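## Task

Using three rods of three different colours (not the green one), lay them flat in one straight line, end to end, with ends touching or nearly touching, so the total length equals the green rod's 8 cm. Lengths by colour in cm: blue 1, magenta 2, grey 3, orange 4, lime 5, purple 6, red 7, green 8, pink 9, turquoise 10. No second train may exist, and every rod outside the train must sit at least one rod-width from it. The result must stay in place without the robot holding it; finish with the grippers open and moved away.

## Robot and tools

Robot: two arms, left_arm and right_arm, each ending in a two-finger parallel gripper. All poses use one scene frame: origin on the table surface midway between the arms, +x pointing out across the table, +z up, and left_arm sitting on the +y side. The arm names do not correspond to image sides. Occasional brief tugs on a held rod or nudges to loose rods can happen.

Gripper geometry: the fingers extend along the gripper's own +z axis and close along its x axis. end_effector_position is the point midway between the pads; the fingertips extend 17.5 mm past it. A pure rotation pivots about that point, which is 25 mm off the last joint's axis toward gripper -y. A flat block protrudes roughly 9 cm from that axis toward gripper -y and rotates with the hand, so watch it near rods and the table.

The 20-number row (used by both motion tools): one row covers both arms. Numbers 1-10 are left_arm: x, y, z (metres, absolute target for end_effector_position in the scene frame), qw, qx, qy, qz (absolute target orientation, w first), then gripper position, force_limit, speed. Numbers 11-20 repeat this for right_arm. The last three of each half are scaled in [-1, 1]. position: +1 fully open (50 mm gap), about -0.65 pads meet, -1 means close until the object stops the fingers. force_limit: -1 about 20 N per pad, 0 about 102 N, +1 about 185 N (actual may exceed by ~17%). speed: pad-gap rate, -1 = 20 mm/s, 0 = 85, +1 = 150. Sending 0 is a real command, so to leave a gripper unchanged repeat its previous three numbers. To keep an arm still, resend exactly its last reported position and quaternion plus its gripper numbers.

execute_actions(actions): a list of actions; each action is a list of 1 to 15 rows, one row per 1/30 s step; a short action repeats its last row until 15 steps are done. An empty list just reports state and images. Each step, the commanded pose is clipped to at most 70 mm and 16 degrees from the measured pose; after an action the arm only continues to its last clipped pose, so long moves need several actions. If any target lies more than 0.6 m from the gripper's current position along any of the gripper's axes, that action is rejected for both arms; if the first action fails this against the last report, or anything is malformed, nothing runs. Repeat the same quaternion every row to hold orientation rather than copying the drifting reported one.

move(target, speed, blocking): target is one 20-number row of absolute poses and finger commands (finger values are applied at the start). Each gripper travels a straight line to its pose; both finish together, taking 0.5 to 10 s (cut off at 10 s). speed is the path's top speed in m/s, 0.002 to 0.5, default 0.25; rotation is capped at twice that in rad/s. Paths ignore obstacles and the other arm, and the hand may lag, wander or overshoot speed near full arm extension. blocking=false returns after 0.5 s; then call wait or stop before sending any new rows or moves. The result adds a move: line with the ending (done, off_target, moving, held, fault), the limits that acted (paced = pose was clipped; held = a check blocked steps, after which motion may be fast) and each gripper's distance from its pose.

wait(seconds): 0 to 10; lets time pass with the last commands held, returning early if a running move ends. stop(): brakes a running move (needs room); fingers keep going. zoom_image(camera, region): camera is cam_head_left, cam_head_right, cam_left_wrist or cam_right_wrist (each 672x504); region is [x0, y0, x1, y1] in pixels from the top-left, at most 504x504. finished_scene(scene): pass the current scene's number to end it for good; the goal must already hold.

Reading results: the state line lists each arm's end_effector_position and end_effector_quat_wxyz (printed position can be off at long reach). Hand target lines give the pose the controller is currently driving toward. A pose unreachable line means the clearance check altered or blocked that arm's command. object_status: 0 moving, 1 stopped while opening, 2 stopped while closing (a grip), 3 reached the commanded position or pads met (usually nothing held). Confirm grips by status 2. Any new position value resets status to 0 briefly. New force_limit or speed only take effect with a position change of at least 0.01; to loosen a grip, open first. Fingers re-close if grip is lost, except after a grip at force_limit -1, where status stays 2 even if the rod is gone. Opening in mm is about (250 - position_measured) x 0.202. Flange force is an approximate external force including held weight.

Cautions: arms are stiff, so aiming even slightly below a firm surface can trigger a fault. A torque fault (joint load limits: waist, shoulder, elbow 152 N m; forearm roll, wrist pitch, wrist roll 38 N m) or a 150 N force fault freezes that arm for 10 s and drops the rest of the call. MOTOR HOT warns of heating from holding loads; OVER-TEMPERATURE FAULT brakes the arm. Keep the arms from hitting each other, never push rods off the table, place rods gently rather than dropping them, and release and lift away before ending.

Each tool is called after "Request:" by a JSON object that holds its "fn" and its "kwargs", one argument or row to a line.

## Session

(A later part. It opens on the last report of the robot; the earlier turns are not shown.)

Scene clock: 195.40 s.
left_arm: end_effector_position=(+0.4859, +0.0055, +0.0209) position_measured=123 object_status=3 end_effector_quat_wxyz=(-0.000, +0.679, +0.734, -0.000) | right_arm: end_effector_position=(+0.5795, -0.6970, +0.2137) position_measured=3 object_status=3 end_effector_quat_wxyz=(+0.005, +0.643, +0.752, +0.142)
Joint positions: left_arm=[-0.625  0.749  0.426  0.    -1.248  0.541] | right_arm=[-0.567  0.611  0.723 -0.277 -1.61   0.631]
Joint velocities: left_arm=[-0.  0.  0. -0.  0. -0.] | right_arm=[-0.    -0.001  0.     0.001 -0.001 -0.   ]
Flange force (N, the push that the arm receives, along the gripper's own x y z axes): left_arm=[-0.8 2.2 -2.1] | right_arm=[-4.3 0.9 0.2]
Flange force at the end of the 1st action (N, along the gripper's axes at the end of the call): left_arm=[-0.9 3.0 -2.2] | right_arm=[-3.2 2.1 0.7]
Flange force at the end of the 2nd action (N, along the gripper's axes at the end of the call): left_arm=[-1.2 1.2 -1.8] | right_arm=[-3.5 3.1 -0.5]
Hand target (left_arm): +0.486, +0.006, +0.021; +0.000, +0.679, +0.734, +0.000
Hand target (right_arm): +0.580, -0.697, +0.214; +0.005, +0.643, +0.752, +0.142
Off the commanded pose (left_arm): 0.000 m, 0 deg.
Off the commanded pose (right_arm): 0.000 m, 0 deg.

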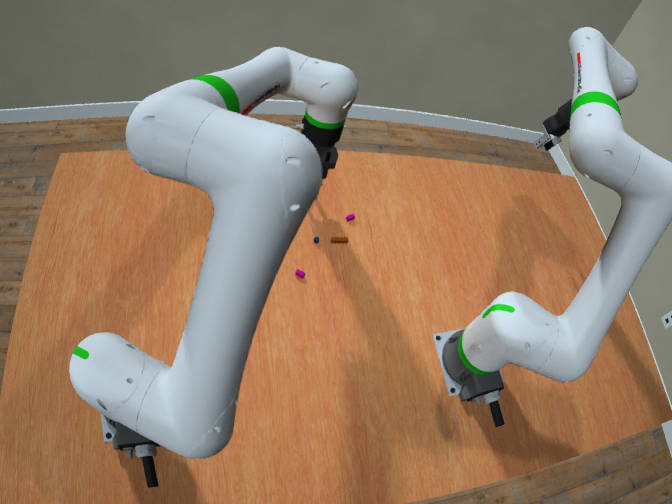

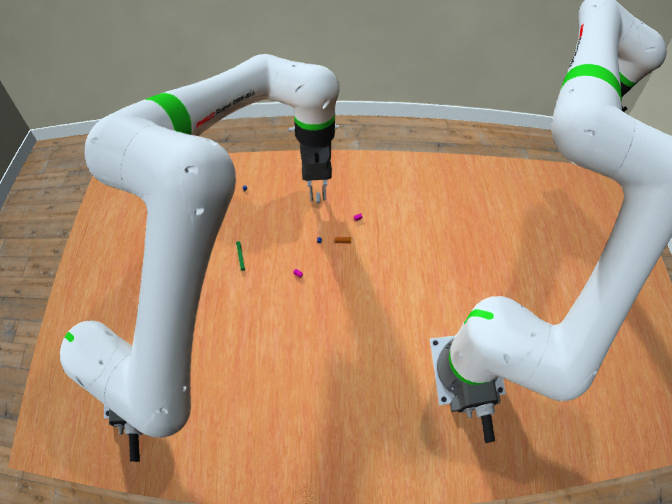

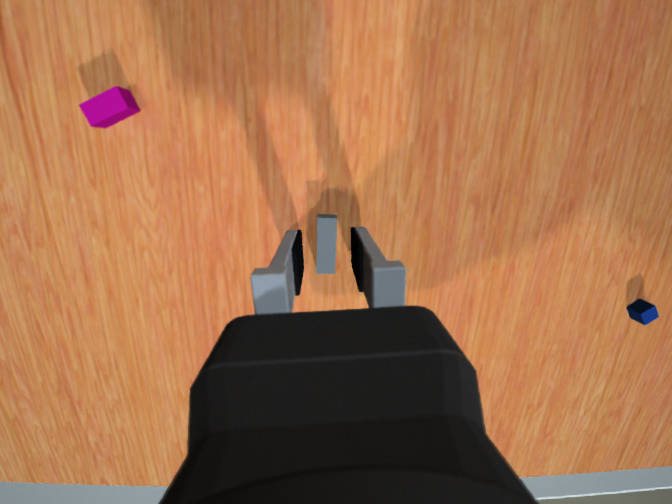

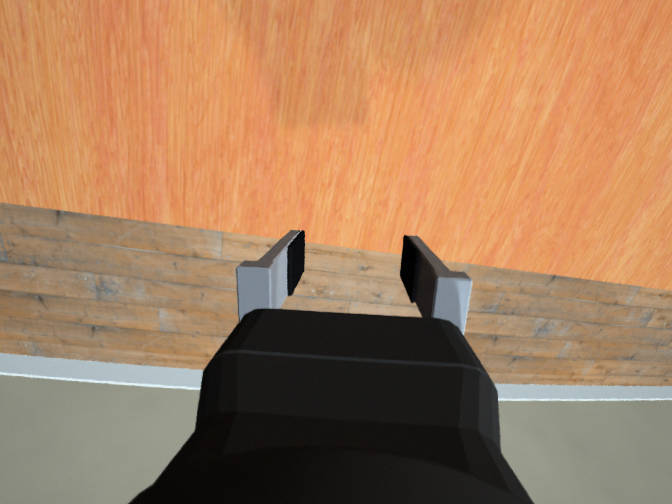

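Request:
{"fn": "execute_actions", "kwargs": {
  "actions": [
    [[0.486,0.0055,0.021,0,0.679,0.734,0,-1,-0.8,0,0.5795,-0.697,0.2137,0.005,0.643,0.752,0.142,1,0,0]],
    [[0.486,0.0055,0.021,0,0.679,0.734,0,-1,-0.8,0,0.5795,-0.697,0.2137,0.005,0.643,0.752,0.142,1,0,0]],
    [[0.486,0.0055,0.05,0,0.679,0.734,0,-1,-0.8,0,0.5795,-0.697,0.2137,0.005,0.643,0.752,0.142,1,0,0]]
  ]
}}

Request:
{"fn": "move", "kwargs": {
  "target": [0.35,-0.021,0.036,0,0,1,0,-1,-0.8,0,0.5795,-0.697,0.2137,0.005,0.643,0.752,0.142,1,0,0]
}}

Request:
{"fn": "zoom_image", "kwargs": {
  "camera": "cam_left_wrist",
  "region": [200,130,460,330]
}}

Request:
{"fn": "zoom_image", "kwargs": {
  "camera": "cam_head_right",
  "region": [280,190,400,280]
}}

Scene clock: 210.90 s.
left_arm: end_effector_position=(+0.4860, +0.0055, +0.0500) position_measured=204 object_status=2 end_effector_quat_wxyz=(+0.000, +0.679, +0.734, -0.000) | right_arm: end_effector_position=(+0.5795, -0.6970, +0.2137) position_measured=3 object_status=3 end_effector_quat_wxyz=(+0.005, +0.643, +0.752, +0.142)
Joint positions: left_arm=[-0.625  0.726  0.459  0.    -1.304  0.541] | right_arm=[-0.567  0.611  0.723 -0.277 -1.61   0.631]
Joint velocities: left_arm=[-0.     0.     0.001 -0.001 -0.     0.   ] | right_arm=[ 0.    -0.001  0.     0.001  0.    -0.   ]
Flange force (N, the push that the arm receives, along the gripper's own x y z axes): left_arm=[-4.5 4.5 -2.5] | right_arm=[-3.0 1.3 -0.5]
Flange force at the end of the 1st action (N, along the gripper's axes at the end of the call): left_arm=[-0.1 2.0 -1.7] | right_arm=[-4.7 2.8 0.4]
Flange force at the end of the 2nd action (N, along the gripper's axes at the end of the call): left_arm=[0.2 0.5 -1.7] | right_arm=[-4.8 1.2 0.1]
Hand target (left_arm): +0.486, +0.005, +0.050; +0.000, +0.679, +0.734, -0.000
Hand target (right_arm): +0.579, -0.697, +0.214; +0.005, +0.643, +0.752, +0.142
Off the commanded pose (left_arm): 0.000 m, 0 deg.
Off the commanded pose (right_arm): 0.000 m, 0 deg.

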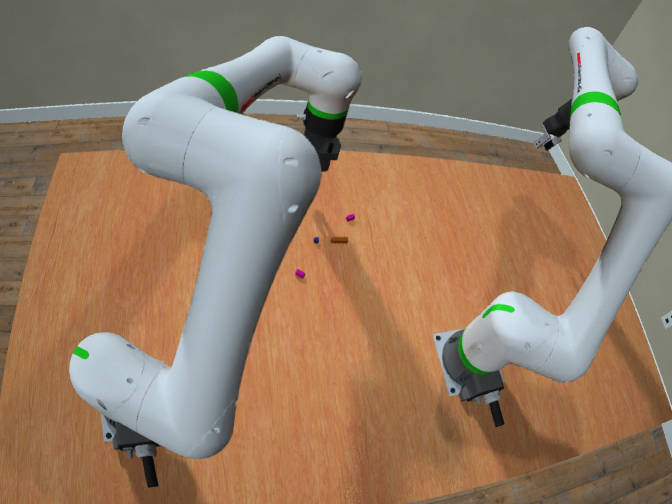

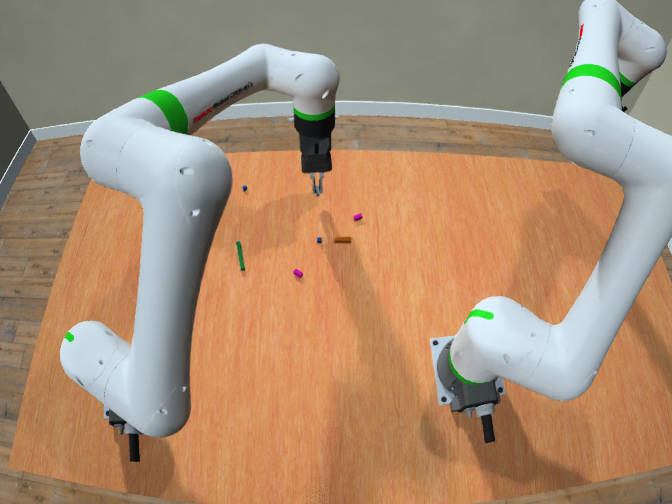

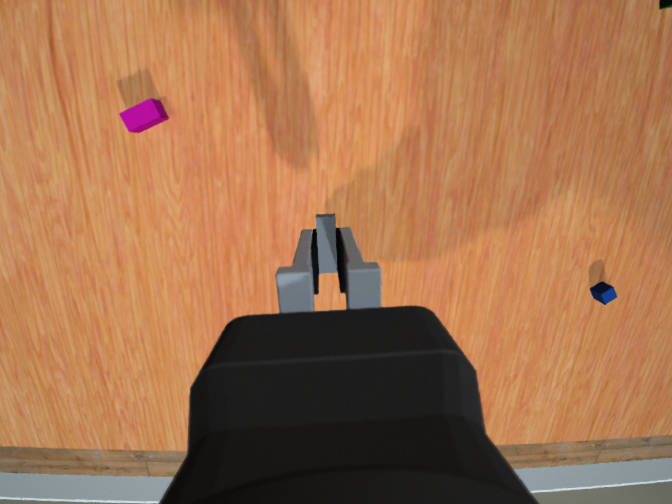

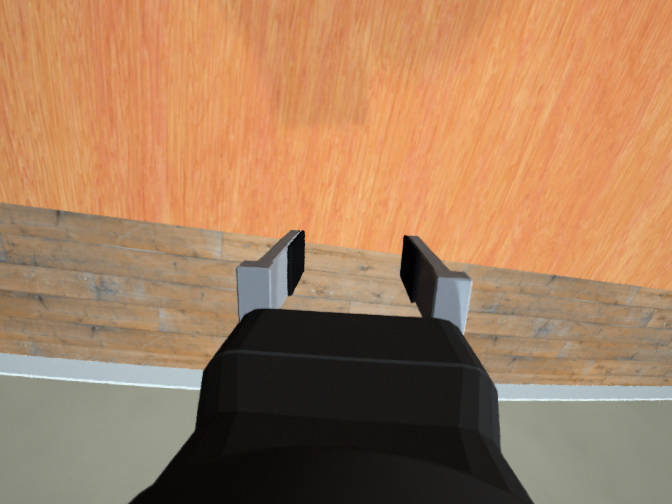

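Scene clock: 214.27 s.
left_arm: end_effector_position=(+0.3499, -0.0209, +0.0363) position_measured=204 object_status=2 end_effector_quat_wxyz=(-0.000, -0.000, +1.000, +0.000) | right_arm: end_effector_position=(+0.5795, -0.6970, +0.2137) position_measured=3 object_status=3 end_effector_quat_wxyz=(+0.005, +0.643, +0.752, +0.142)
Joint positions: left_arm=[-0.759  0.456  0.002 -0.    -1.117  2.169] | right_arm=[-0.567  0.611  0.723 -0.277 -1.61   0.631]
Joint velocities: left_arm=[-0.    -0.     0.    -0.001 -0.     0.001] | right_arm=[0.    0.    0.    0.    0.001 0.   ]
Flange force (N, the push that the arm receives, along the gripper's own x y z axes): left_arm=[-1.0 -0.9 -0.9] | right_arm=[-4.0 3.6 0.1]
Hand target (left_arm): +0.350, -0.021, +0.036; -0.000, -0.000, +1.000, +0.000
Hand target (right_arm): +0.579, -0.697, +0.214; +0.005, +0.643, +0.752, +0.142
Off the commanded pose (left_arm): 0.000 m, 0 deg.
Off the commanded pose (right_arm): 0.000 m, 0 deg.
move: done

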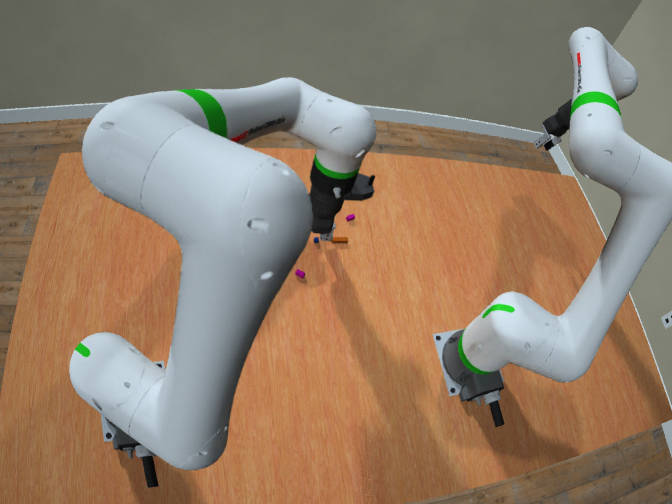

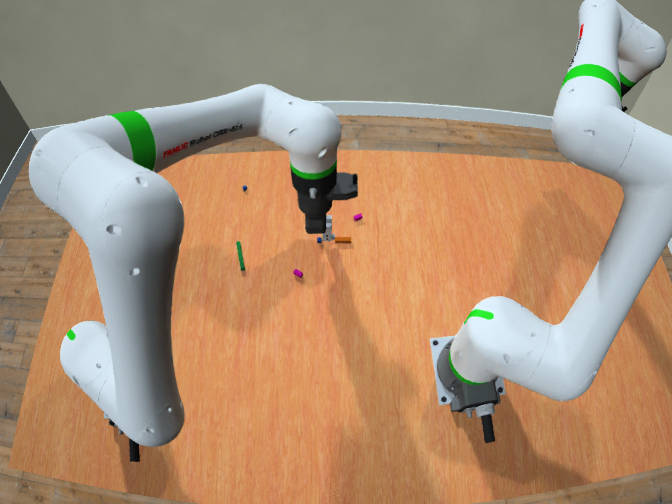

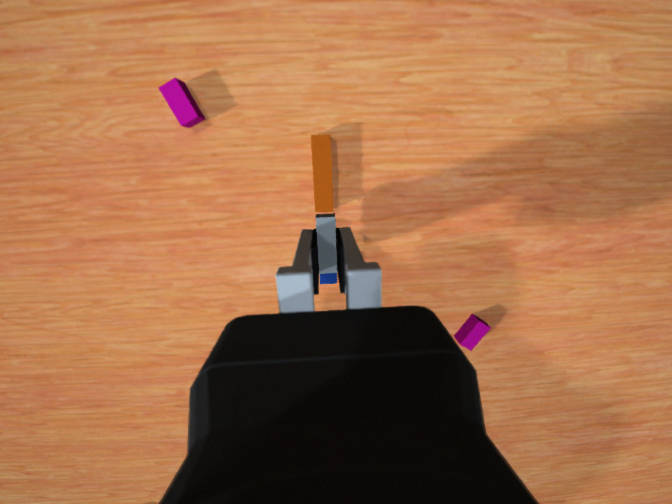

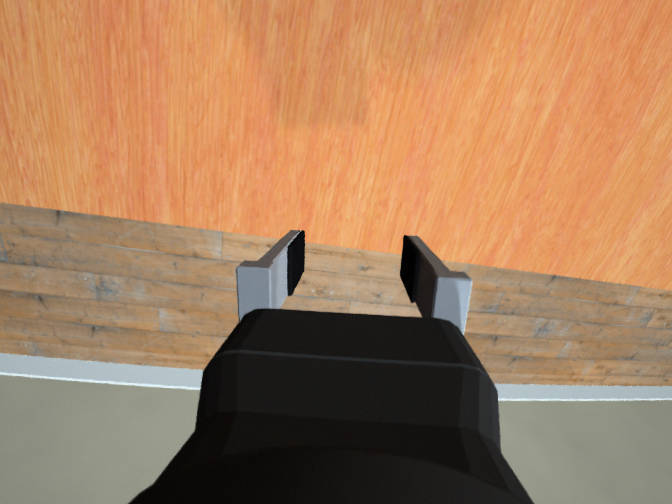

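Region (200, 130, 460, 330) of cam_left_wrist's 672x504 image, scaled by 1.938, with more detail than that image has; it fills the top 388 rows of this view, and the rest is white.

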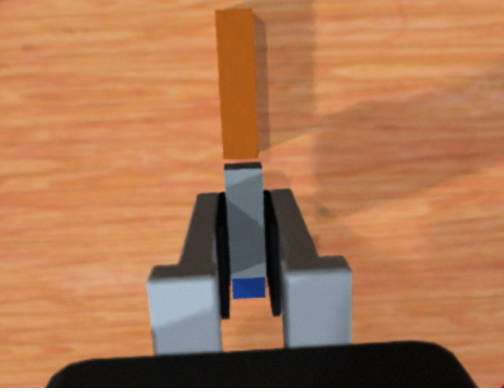

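Region (280, 190, 400, 280) of cam_head_right's 672x504 image, scaled by 4.200, with more detail than that image has; it fills the top 378 rows of this view, and the rest is white.

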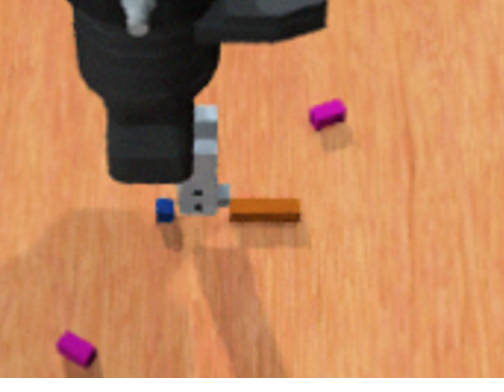

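Request:
{"fn": "move", "kwargs": {
  "target": [0.35,-0.0203,0.0215,0,0,1,0,-1,-0.8,0,0.5795,-0.697,0.2137,0.005,0.643,0.752,0.142,1,0,0],
  "speed": 0.02
}}

Request:
{"fn": "execute_actions", "kwargs": {
  "actions": [
    [[0.35,-0.0203,0.0215,0,0,1,0,0.2,-0.8,0,0.5795,-0.697,0.2137,0.005,0.643,0.752,0.142,1,0,0]],
    [[0.35,-0.0203,0.06,0,0,1,0,0.2,-0.8,0,0.5795,-0.697,0.2137,0.005,0.643,0.752,0.142,1,0,0]],
    [[0.35,0.03,0.09,0,0,1,0,0.2,-0.8,0,0.5795,-0.697,0.2137,0.005,0.643,0.752,0.142,1,0,0]],
    [[0.35,0.03,0.09,0,0,1,0,0.2,-0.8,0,0.5795,-0.697,0.2137,0.005,0.643,0.752,0.142,1,0,0]]
  ]
}}

Request:
{"fn": "zoom_image", "kwargs": {
  "camera": "cam_left_wrist",
  "region": [200,60,460,260]
}}

Scene clock: 237.80 s.
left_arm: end_effector_position=(+0.3500, -0.0203, +0.0215) position_measured=204 object_status=2 end_effector_quat_wxyz=(+0.000, -0.000, +1.000, +0.000) | right_arm: end_effector_position=(+0.5795, -0.6970, +0.2137) position_measured=3 object_status=3 end_effector_quat_wxyz=(+0.005, +0.643, +0.752, +0.142)
Joint positions: left_arm=[-0.758  0.472 -0.014 -0.    -1.085  2.168] | right_arm=[-0.567  0.611  0.723 -0.277 -1.61   0.631]
Joint velocities: left_arm=[-0.001  0.     0.001  0.001  0.001 -0.   ] | right_arm=[ 0.001  0.001  0.    -0.001  0.    -0.   ]
Flange force (N, the push that the arm receives, along the gripper's own x y z axes): left_arm=[-0.9 -1.2 -1.2] | right_arm=[-3.1 2.2 -0.1]
Hand target (left_arm): +0.350, -0.020, +0.021; +0.000, -0.000, +1.000, +0.000
Hand target (right_arm): +0.579, -0.697, +0.214; +0.005, +0.643, +0.752, +0.142
Off the commanded pose (left_arm): 0.000 m, 0 deg.
Off the commanded pose (right_arm): 0.000 m, 0 deg.
move: done

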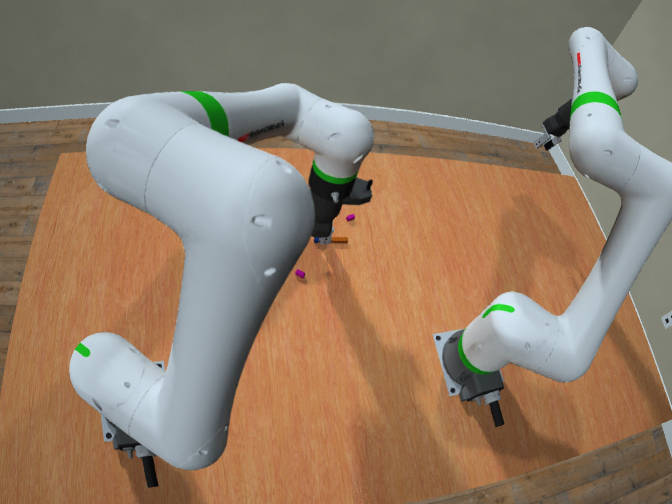

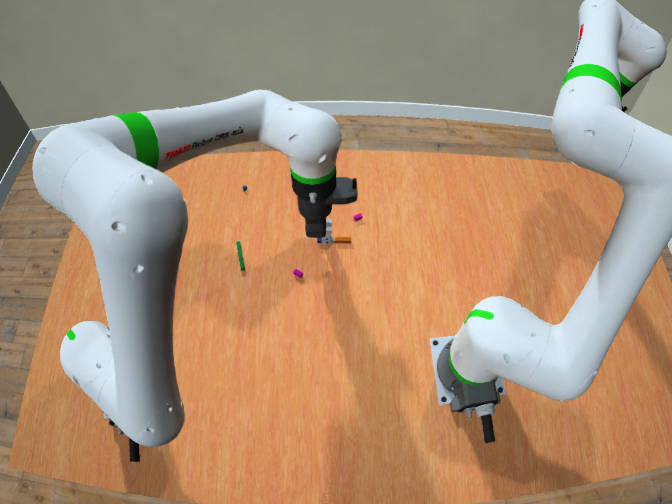

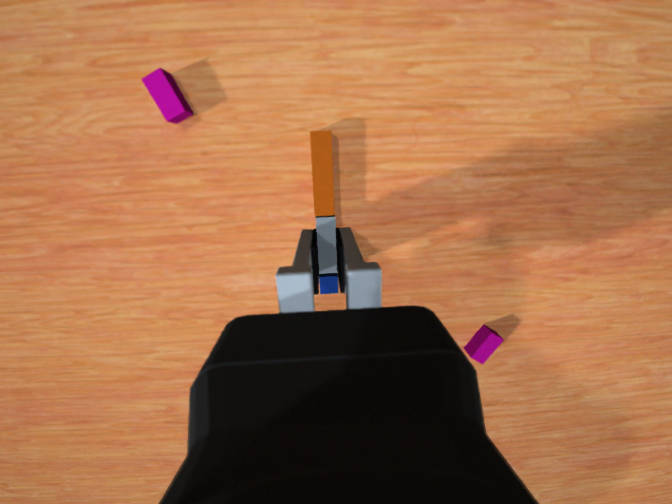

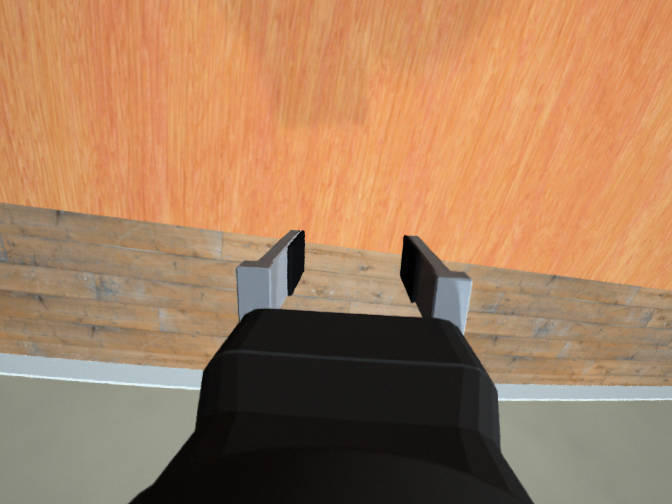

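Scene clock: 239.80 s.
left_arm: end_effector_position=(+0.3500, +0.0300, +0.0900) position_measured=123 object_status=3 end_effector_quat_wxyz=(-0.000, +0.000, +1.000, +0.000) | right_arm: end_effector_position=(+0.5795, -0.6970, +0.2137) position_measured=3 object_status=3 end_effector_quat_wxyz=(+0.005, +0.643, +0.752, +0.142)
Joint positions: left_arm=[-0.681  0.32  -0.051  0.    -1.199  2.09 ] | right_arm=[-0.567  0.611  0.723 -0.277 -1.61   0.631]
Joint velocities: left_arm=[ 0.001  0.     0.001 -0.    -0.     0.   ] | right_arm=[-0.     0.001 -0.     0.    -0.001 -0.001]
Flange force (N, the push that the arm receives, along the gripper's own x y z axes): left_arm=[-1.3 -2.3 -1.9] | right_arm=[-8.2 6.6 -0.5]
Flange force at the end of the 1st action (N, along the gripper's axes at the end of the call): left_arm=[-2.5 -2.4 -1.4] | right_arm=[-6.8 4.6 -1.3]
Flange force at the end of the 2nd action (N, along the gripper's axes at the end of the call): left_arm=[-1.8 -0.7 -1.7] | right_arm=[-4.6 3.7 -1.5]
Flange force at the end of the 3rd action (N, along the gripper's axes at the end of the call): left_arm=[-0.6 0.9 -0.2] | right_arm=[-6.8 6.7 -1.3]
Hand target (left_arm): +0.350, +0.030, +0.090; -0.000, +0.000, +1.000, -0.000
Hand target (right_arm): +0.579, -0.697, +0.214; +0.005, +0.643, +0.752, +0.142
Off the commanded pose (left_arm): 0.000 m, 0 deg.
Off the commanded pose (right_arm): 0.000 m, 0 deg.

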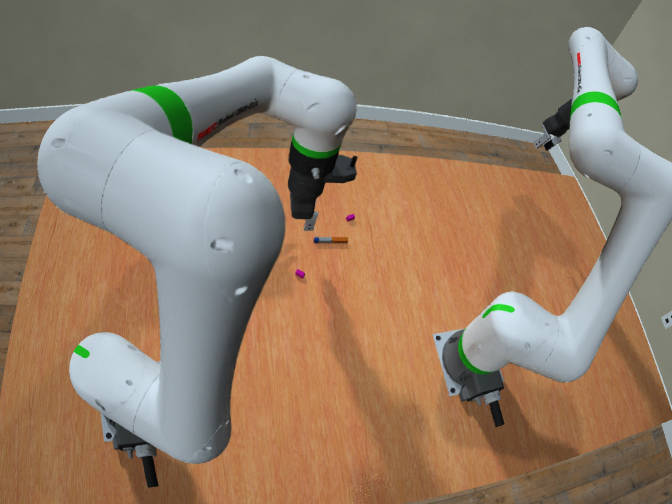

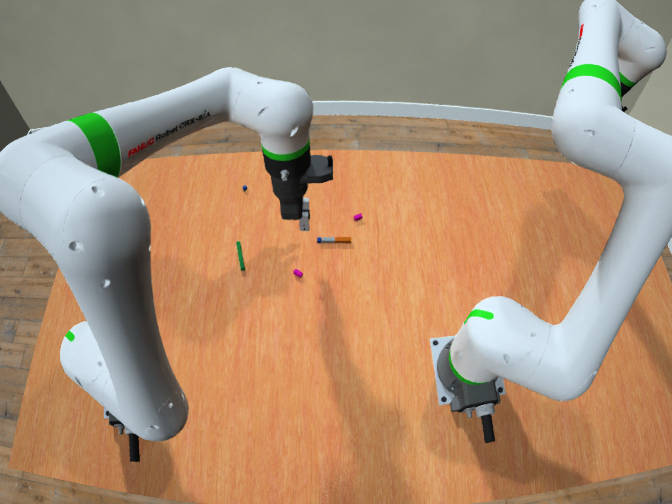

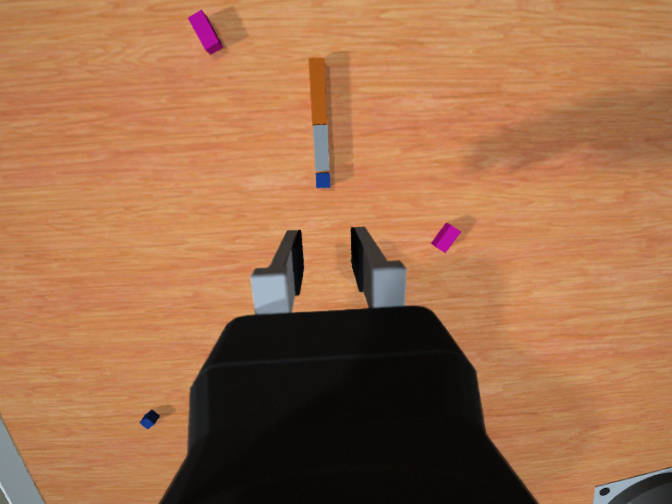

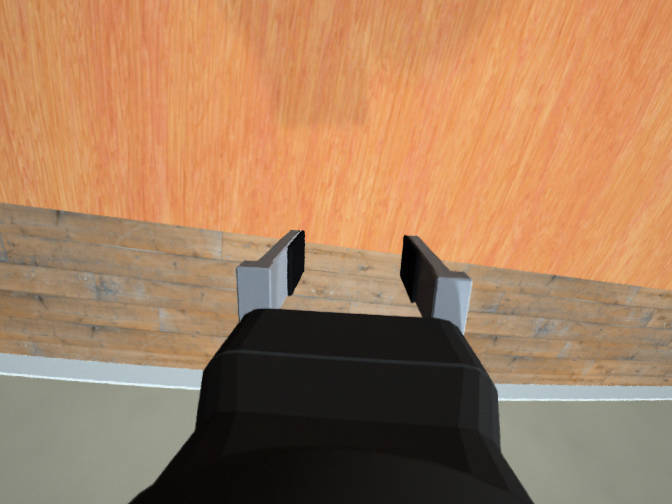

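Region (200, 60, 460, 260) of cam_left_wrist's 672x504 image, scaled by 1.938, with more detail than that image has; it fills the top 388 rows of this view, and the rest is white.

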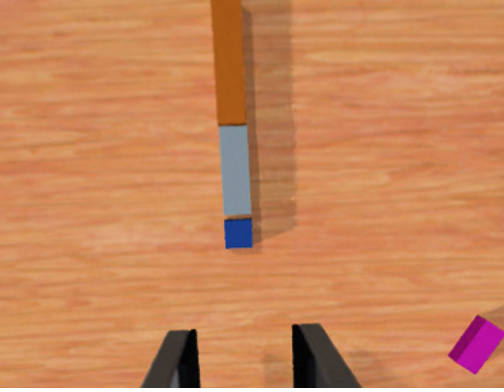

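Request:
{"fn": "execute_actions", "kwargs": {
  "actions": [
    [[0.35,0.009,0.05,0,0,1,0,0.2,-0.8,0,0.5795,-0.697,0.2137,0.005,0.643,0.752,0.142,1,0,0]],
    [[0.35,0.009,0.0215,0,0,1,0,0.2,-0.8,0,0.5795,-0.697,0.2137,0.005,0.643,0.752,0.142,1,0,0]],
    [[0.35,0.009,0.0215,0,0,1,0,-1,-1,-0.5,0.5795,-0.697,0.2137,0.005,0.643,0.752,0.142,1,0,0]],
    [[0.35,0.009,0.0215,0,0,1,0,-1,-1,-0.5,0.5795,-0.697,0.2137,0.005,0.643,0.752,0.142,1,0,0]],
    [[0.35,0.009,0.0215,0,0,1,0,-1,-1,-0.5,0.5795,-0.697,0.2137,0.005,0.643,0.752,0.142,1,0,0]]
  ]
}}

Request:
{"fn": "zoom_image", "kwargs": {
  "camera": "cam_left_wrist",
  "region": [200,130,460,330]
}}

Scene clock: 260.57 s.
left_arm: end_effector_position=(+0.3500, +0.0090, +0.0215) position_measured=205 object_status=2 end_effector_quat_wxyz=(-0.000, +0.000, +1.000, -0.000) | right_arm: end_effector_position=(+0.5795, -0.6970, +0.2137) position_measured=3 object_status=3 end_effector_quat_wxyz=(+0.005, +0.643, +0.752, +0.142)
Joint positions: left_arm=[-0.714  0.425 -0.082  0.    -1.063  2.123] | right_arm=[-0.567  0.611  0.723 -0.277 -1.61   0.631]
Joint velocities: left_arm=[ 0.001  0.    -0.    -0.     0.    -0.002] | right_arm=[ 0.    -0.     0.     0.001 -0.    -0.001]
Flange force (N, the push that the arm receives, along the gripper's own x y z axes): left_arm=[-0.7 -1.2 -0.6] | right_arm=[-1.7 0.9 1.2]
Flange force at the end of the 1st action (N, along the gripper's axes at the end of the call): left_arm=[-4.9 -5.2 -1.6] | right_arm=[-3.9 3.4 -1.3]
Flange force at the end of the 2nd action (N, along the gripper's axes at the end of the call): left_arm=[-2.3 -1.0 -1.7] | right_arm=[-7.3 5.8 -2.8]
Flange force at the end of the 3rd action (N, along the gripper's axes at the end of the call): left_arm=[-3.0 -2.2 -1.6] | right_arm=[-4.3 2.8 -0.4]
Flange force at the end of the 4th action (N, along the gripper's axes at the end of the call): left_arm=[-1.6 -0.9 -0.5] | right_arm=[2.0 -3.0 3.9]
Hand target (left_arm): +0.350, +0.009, +0.021; +0.000, +0.000, +1.000, -0.000
Hand target (right_arm): +0.580, -0.697, +0.214; +0.005, +0.643, +0.752, +0.142
Off the commanded pose (left_arm): 0.000 m, 0 deg.
Off the commanded pose (right_arm): 0.000 m, 0 deg.

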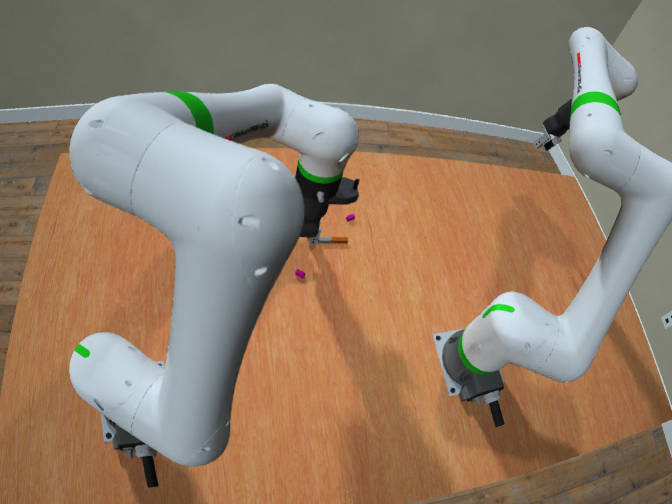

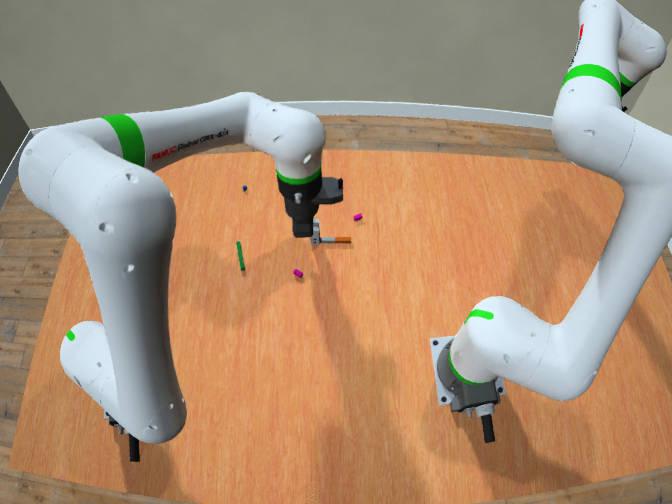

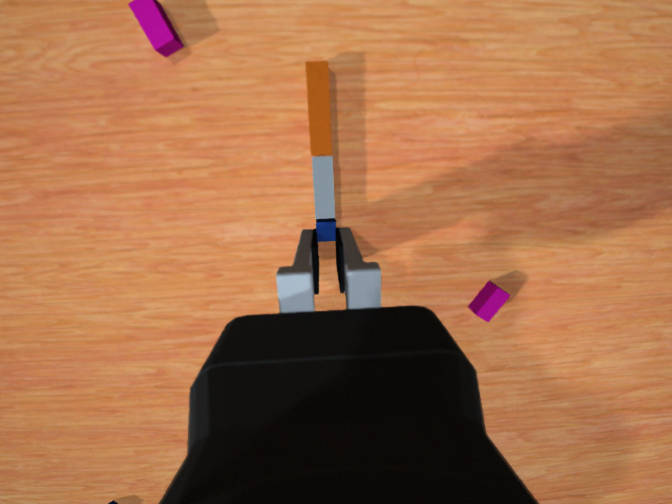

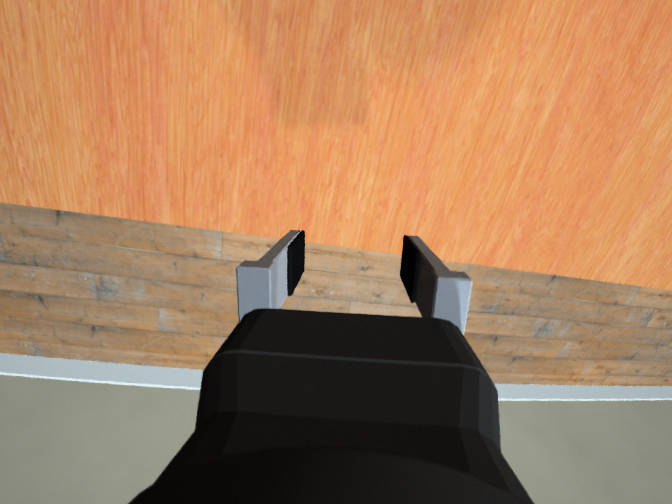

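Region (200, 130, 460, 330) of cam_left_wrist's 672x504 image, scaled by 1.938, with more detail than that image has; it fills the top 388 rows of this view, and the rest is white.

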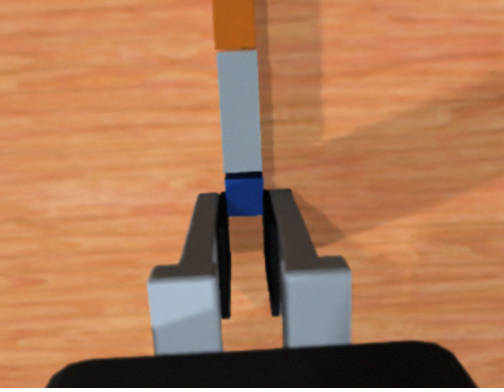

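Request:
{"fn": "execute_actions", "kwargs": {
  "actions": [
    [[0.3507,0.0077,0.0215,0,0,1,0,-1,-1,-0.5,0.5795,-0.697,0.2137,0.005,0.643,0.752,0.142,1,0,0]],
    [[0.3507,0.0077,0.0215,0,0,1,0,0.2,-0.8,0,0.5795,-0.697,0.2137,0.005,0.643,0.752,0.142,1,0,0]],
    [[0.3507,0.0077,0.06,0,0,1,0,0.2,-0.8,0,0.5795,-0.697,0.2137,0.005,0.643,0.752,0.142,1,0,0]],
    [[0.3507,0.03,0.08,0,0,1,0,0.2,-0.8,0,0.5795,-0.697,0.2137,0.005,0.643,0.752,0.142,1,0,0]],
    [[0.3507,0.03,0.08,0,0,1,0,0.2,-0.8,0,0.5795,-0.697,0.2137,0.005,0.643,0.752,0.142,1,0,0]]
  ]
}}

Request:
{"fn": "zoom_image", "kwargs": {
  "camera": "cam_left_wrist",
  "region": [200,30,460,230]
}}

Scene clock: 272.43 s.
left_arm: end_effector_position=(+0.3507, +0.0300, +0.0800) position_measured=123 object_status=3 end_effector_quat_wxyz=(-0.000, +0.000, +1.000, +0.000) | right_arm: end_effector_position=(+0.5795, -0.6970, +0.2137) position_measured=3 object_status=3 end_effector_quat_wxyz=(+0.005, +0.643, +0.752, +0.142)
Joint positions: left_arm=[-0.68   0.331 -0.062  0.    -1.178  2.089] | right_arm=[-0.567  0.611  0.723 -0.277 -1.61   0.631]
Joint velocities: left_arm=[-0.    -0.     0.001  0.     0.     0.001] | right_arm=[-0.001  0.001  0.    -0.001  0.001 -0.001]
Flange force (N, the push that the arm receives, along the gripper's own x y z axes): left_arm=[-1.6 0.5 -0.7] | right_arm=[-4.2 1.4 0.9]
Flange force at the end of the 1st action (N, along the gripper's axes at the end of the call): left_arm=[-1.4 -2.2 -1.4] | right_arm=[-3.4 2.0 0.7]
Flange force at the end of the 2nd action (N, along the gripper's axes at the end of the call): left_arm=[-1.8 -1.0 -1.3] | right_arm=[-3.5 4.7 -0.3]
Flange force at the end of the 3rd action (N, along the gripper's axes at the end of the call): left_arm=[-1.7 -0.7 -1.1] | right_arm=[-1.2 0.6 1.5]
Flange force at the end of the 4th action (N, along the gripper's axes at the end of the call): left_arm=[-0.4 -1.3 -1.3] | right_arm=[-4.5 3.5 -1.6]
Hand target (left_arm): +0.351, +0.030, +0.080; -0.000, +0.000, +1.000, -0.000
Hand target (right_arm): +0.579, -0.697, +0.214; +0.005, +0.643, +0.752, +0.142
Off the commanded pose (left_arm): 0.000 m, 0 deg.
Off the commanded pose (right_arm): 0.000 m, 0 deg.

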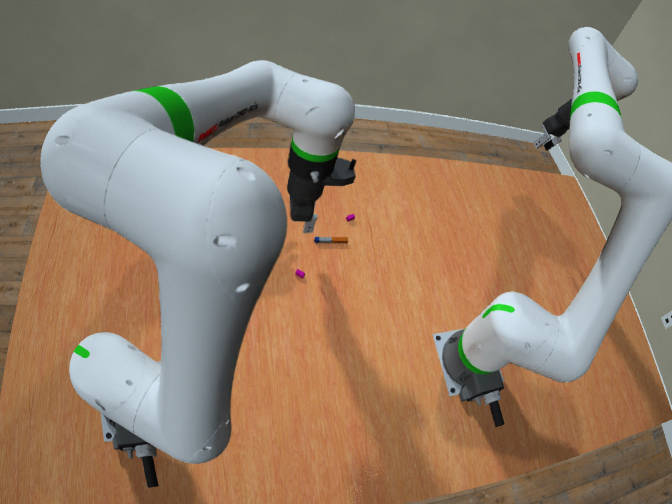

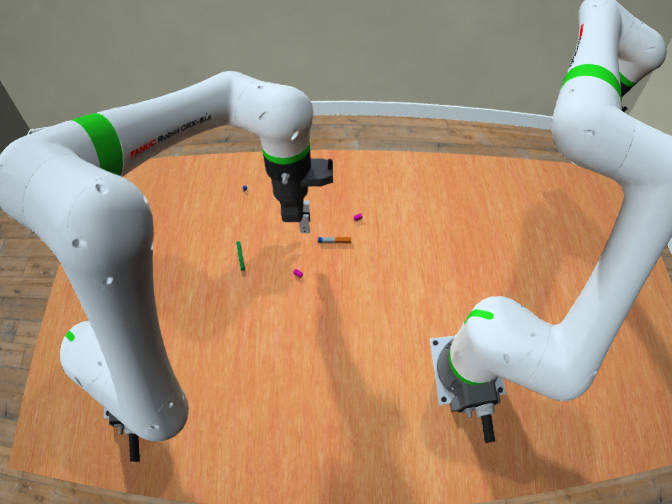

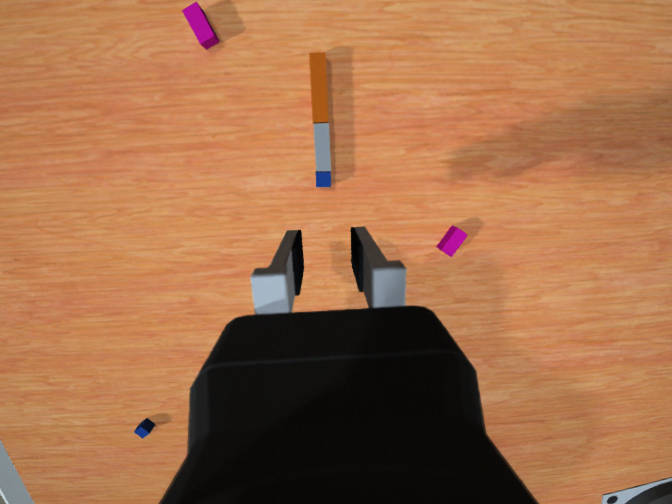

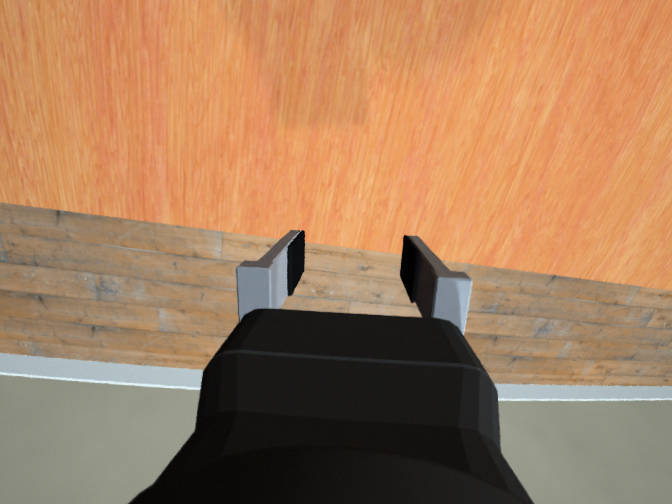

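Region (200, 30, 460, 230) of cam_left_wrist's 672x504 image, scaled by 1.938, with more detail than that image has; it fills the top 388 rows of this view, and the rest is white.

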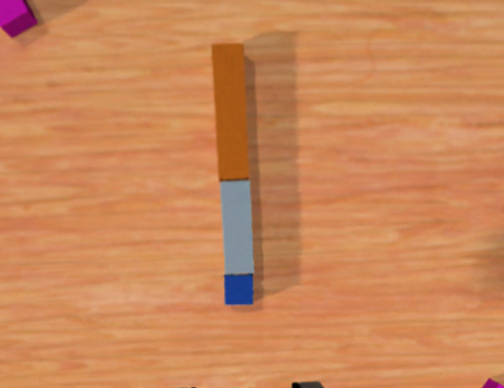

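Good enough. Move clear.

Request:
{"fn": "move", "kwargs": {
  "target": [0.4,0.25,0.25,0,0,1,0,0.2,-0.8,0,0.5795,-0.697,0.2137,0.005,0.643,0.752,0.142,1,0,0]
}}

Request:
{"fn": "finished_scene", "kwargs": {
  "scene": 1
}}

Scene clock: 283.40 s.
left_arm: end_effector_position=(+0.4008, +0.2501, +0.2504) position_measured=123 object_status=3 end_effector_quat_wxyz=(+0.001, +0.000, +1.000, -0.000) | right_arm: end_effector_position=(+0.5795, -0.6970, +0.2137) position_measured=3 object_status=3 end_effector_quat_wxyz=(+0.005, +0.643, +0.752, +0.142)
Joint positions: left_arm=[-0.218  0.059  0.022  0.    -1.532  1.626] | right_arm=[-0.567  0.611  0.723 -0.277 -1.61   0.631]
Joint velocities: left_arm=[ 0.002  0.     0.    -0.    -0.     0.001] | right_arm=[-0.     0.    -0.    -0.001  0.     0.   ]
Flange force (N, the push that the arm receives, along the gripper's own x y z axes): left_arm=[-4.6 -0.3 -2.2] | right_arm=[-3.5 1.5 0.6]
Hand target (left_arm): +0.401, +0.250, +0.250; +0.000, +0.000, +1.000, -0.000
Hand target (right_arm): +0.580, -0.697, +0.214; +0.005, +0.643, +0.752, +0.142
Off the commanded pose (left_arm): 0.001 m, 0 deg.
Off the commanded pose (right_arm): 0.000 m, 0 deg.
move: done

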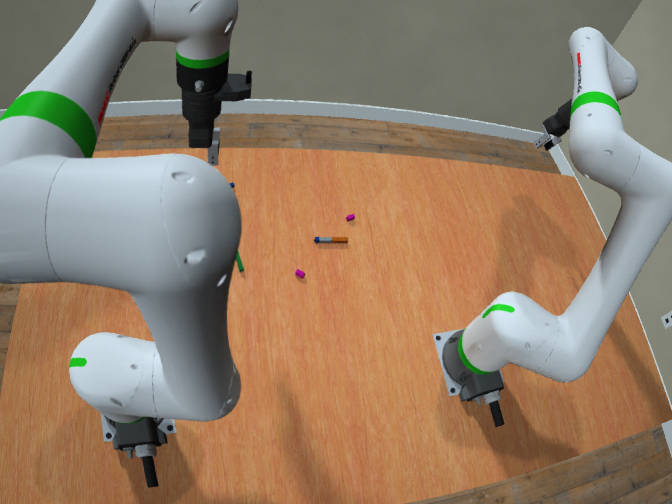

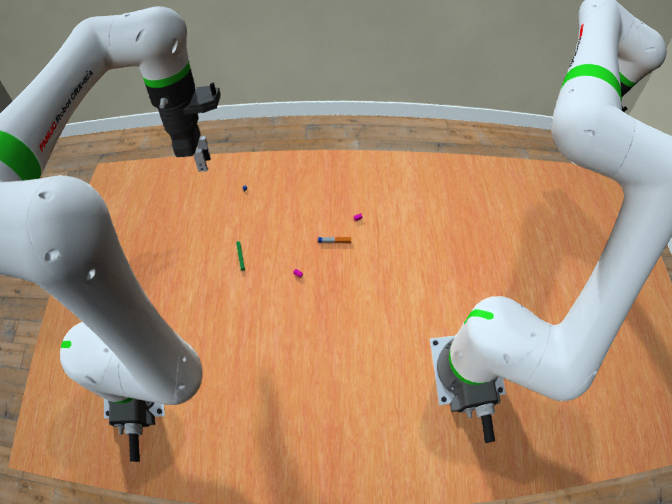

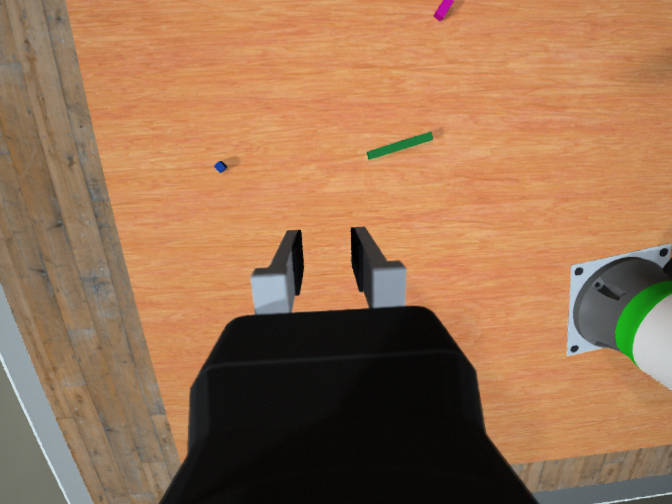

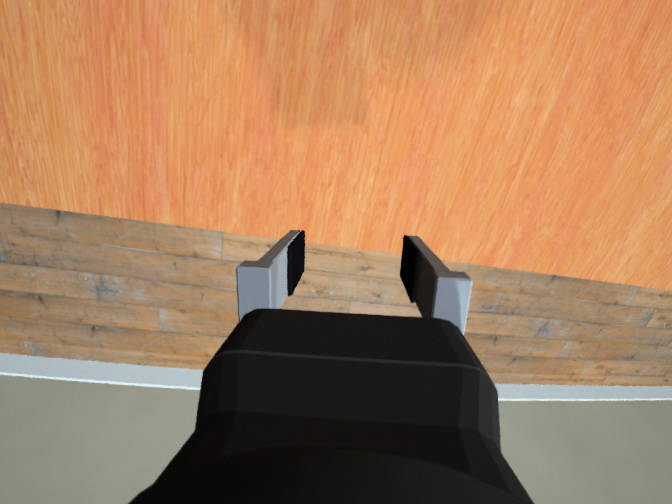

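The scene is finished: the task was done.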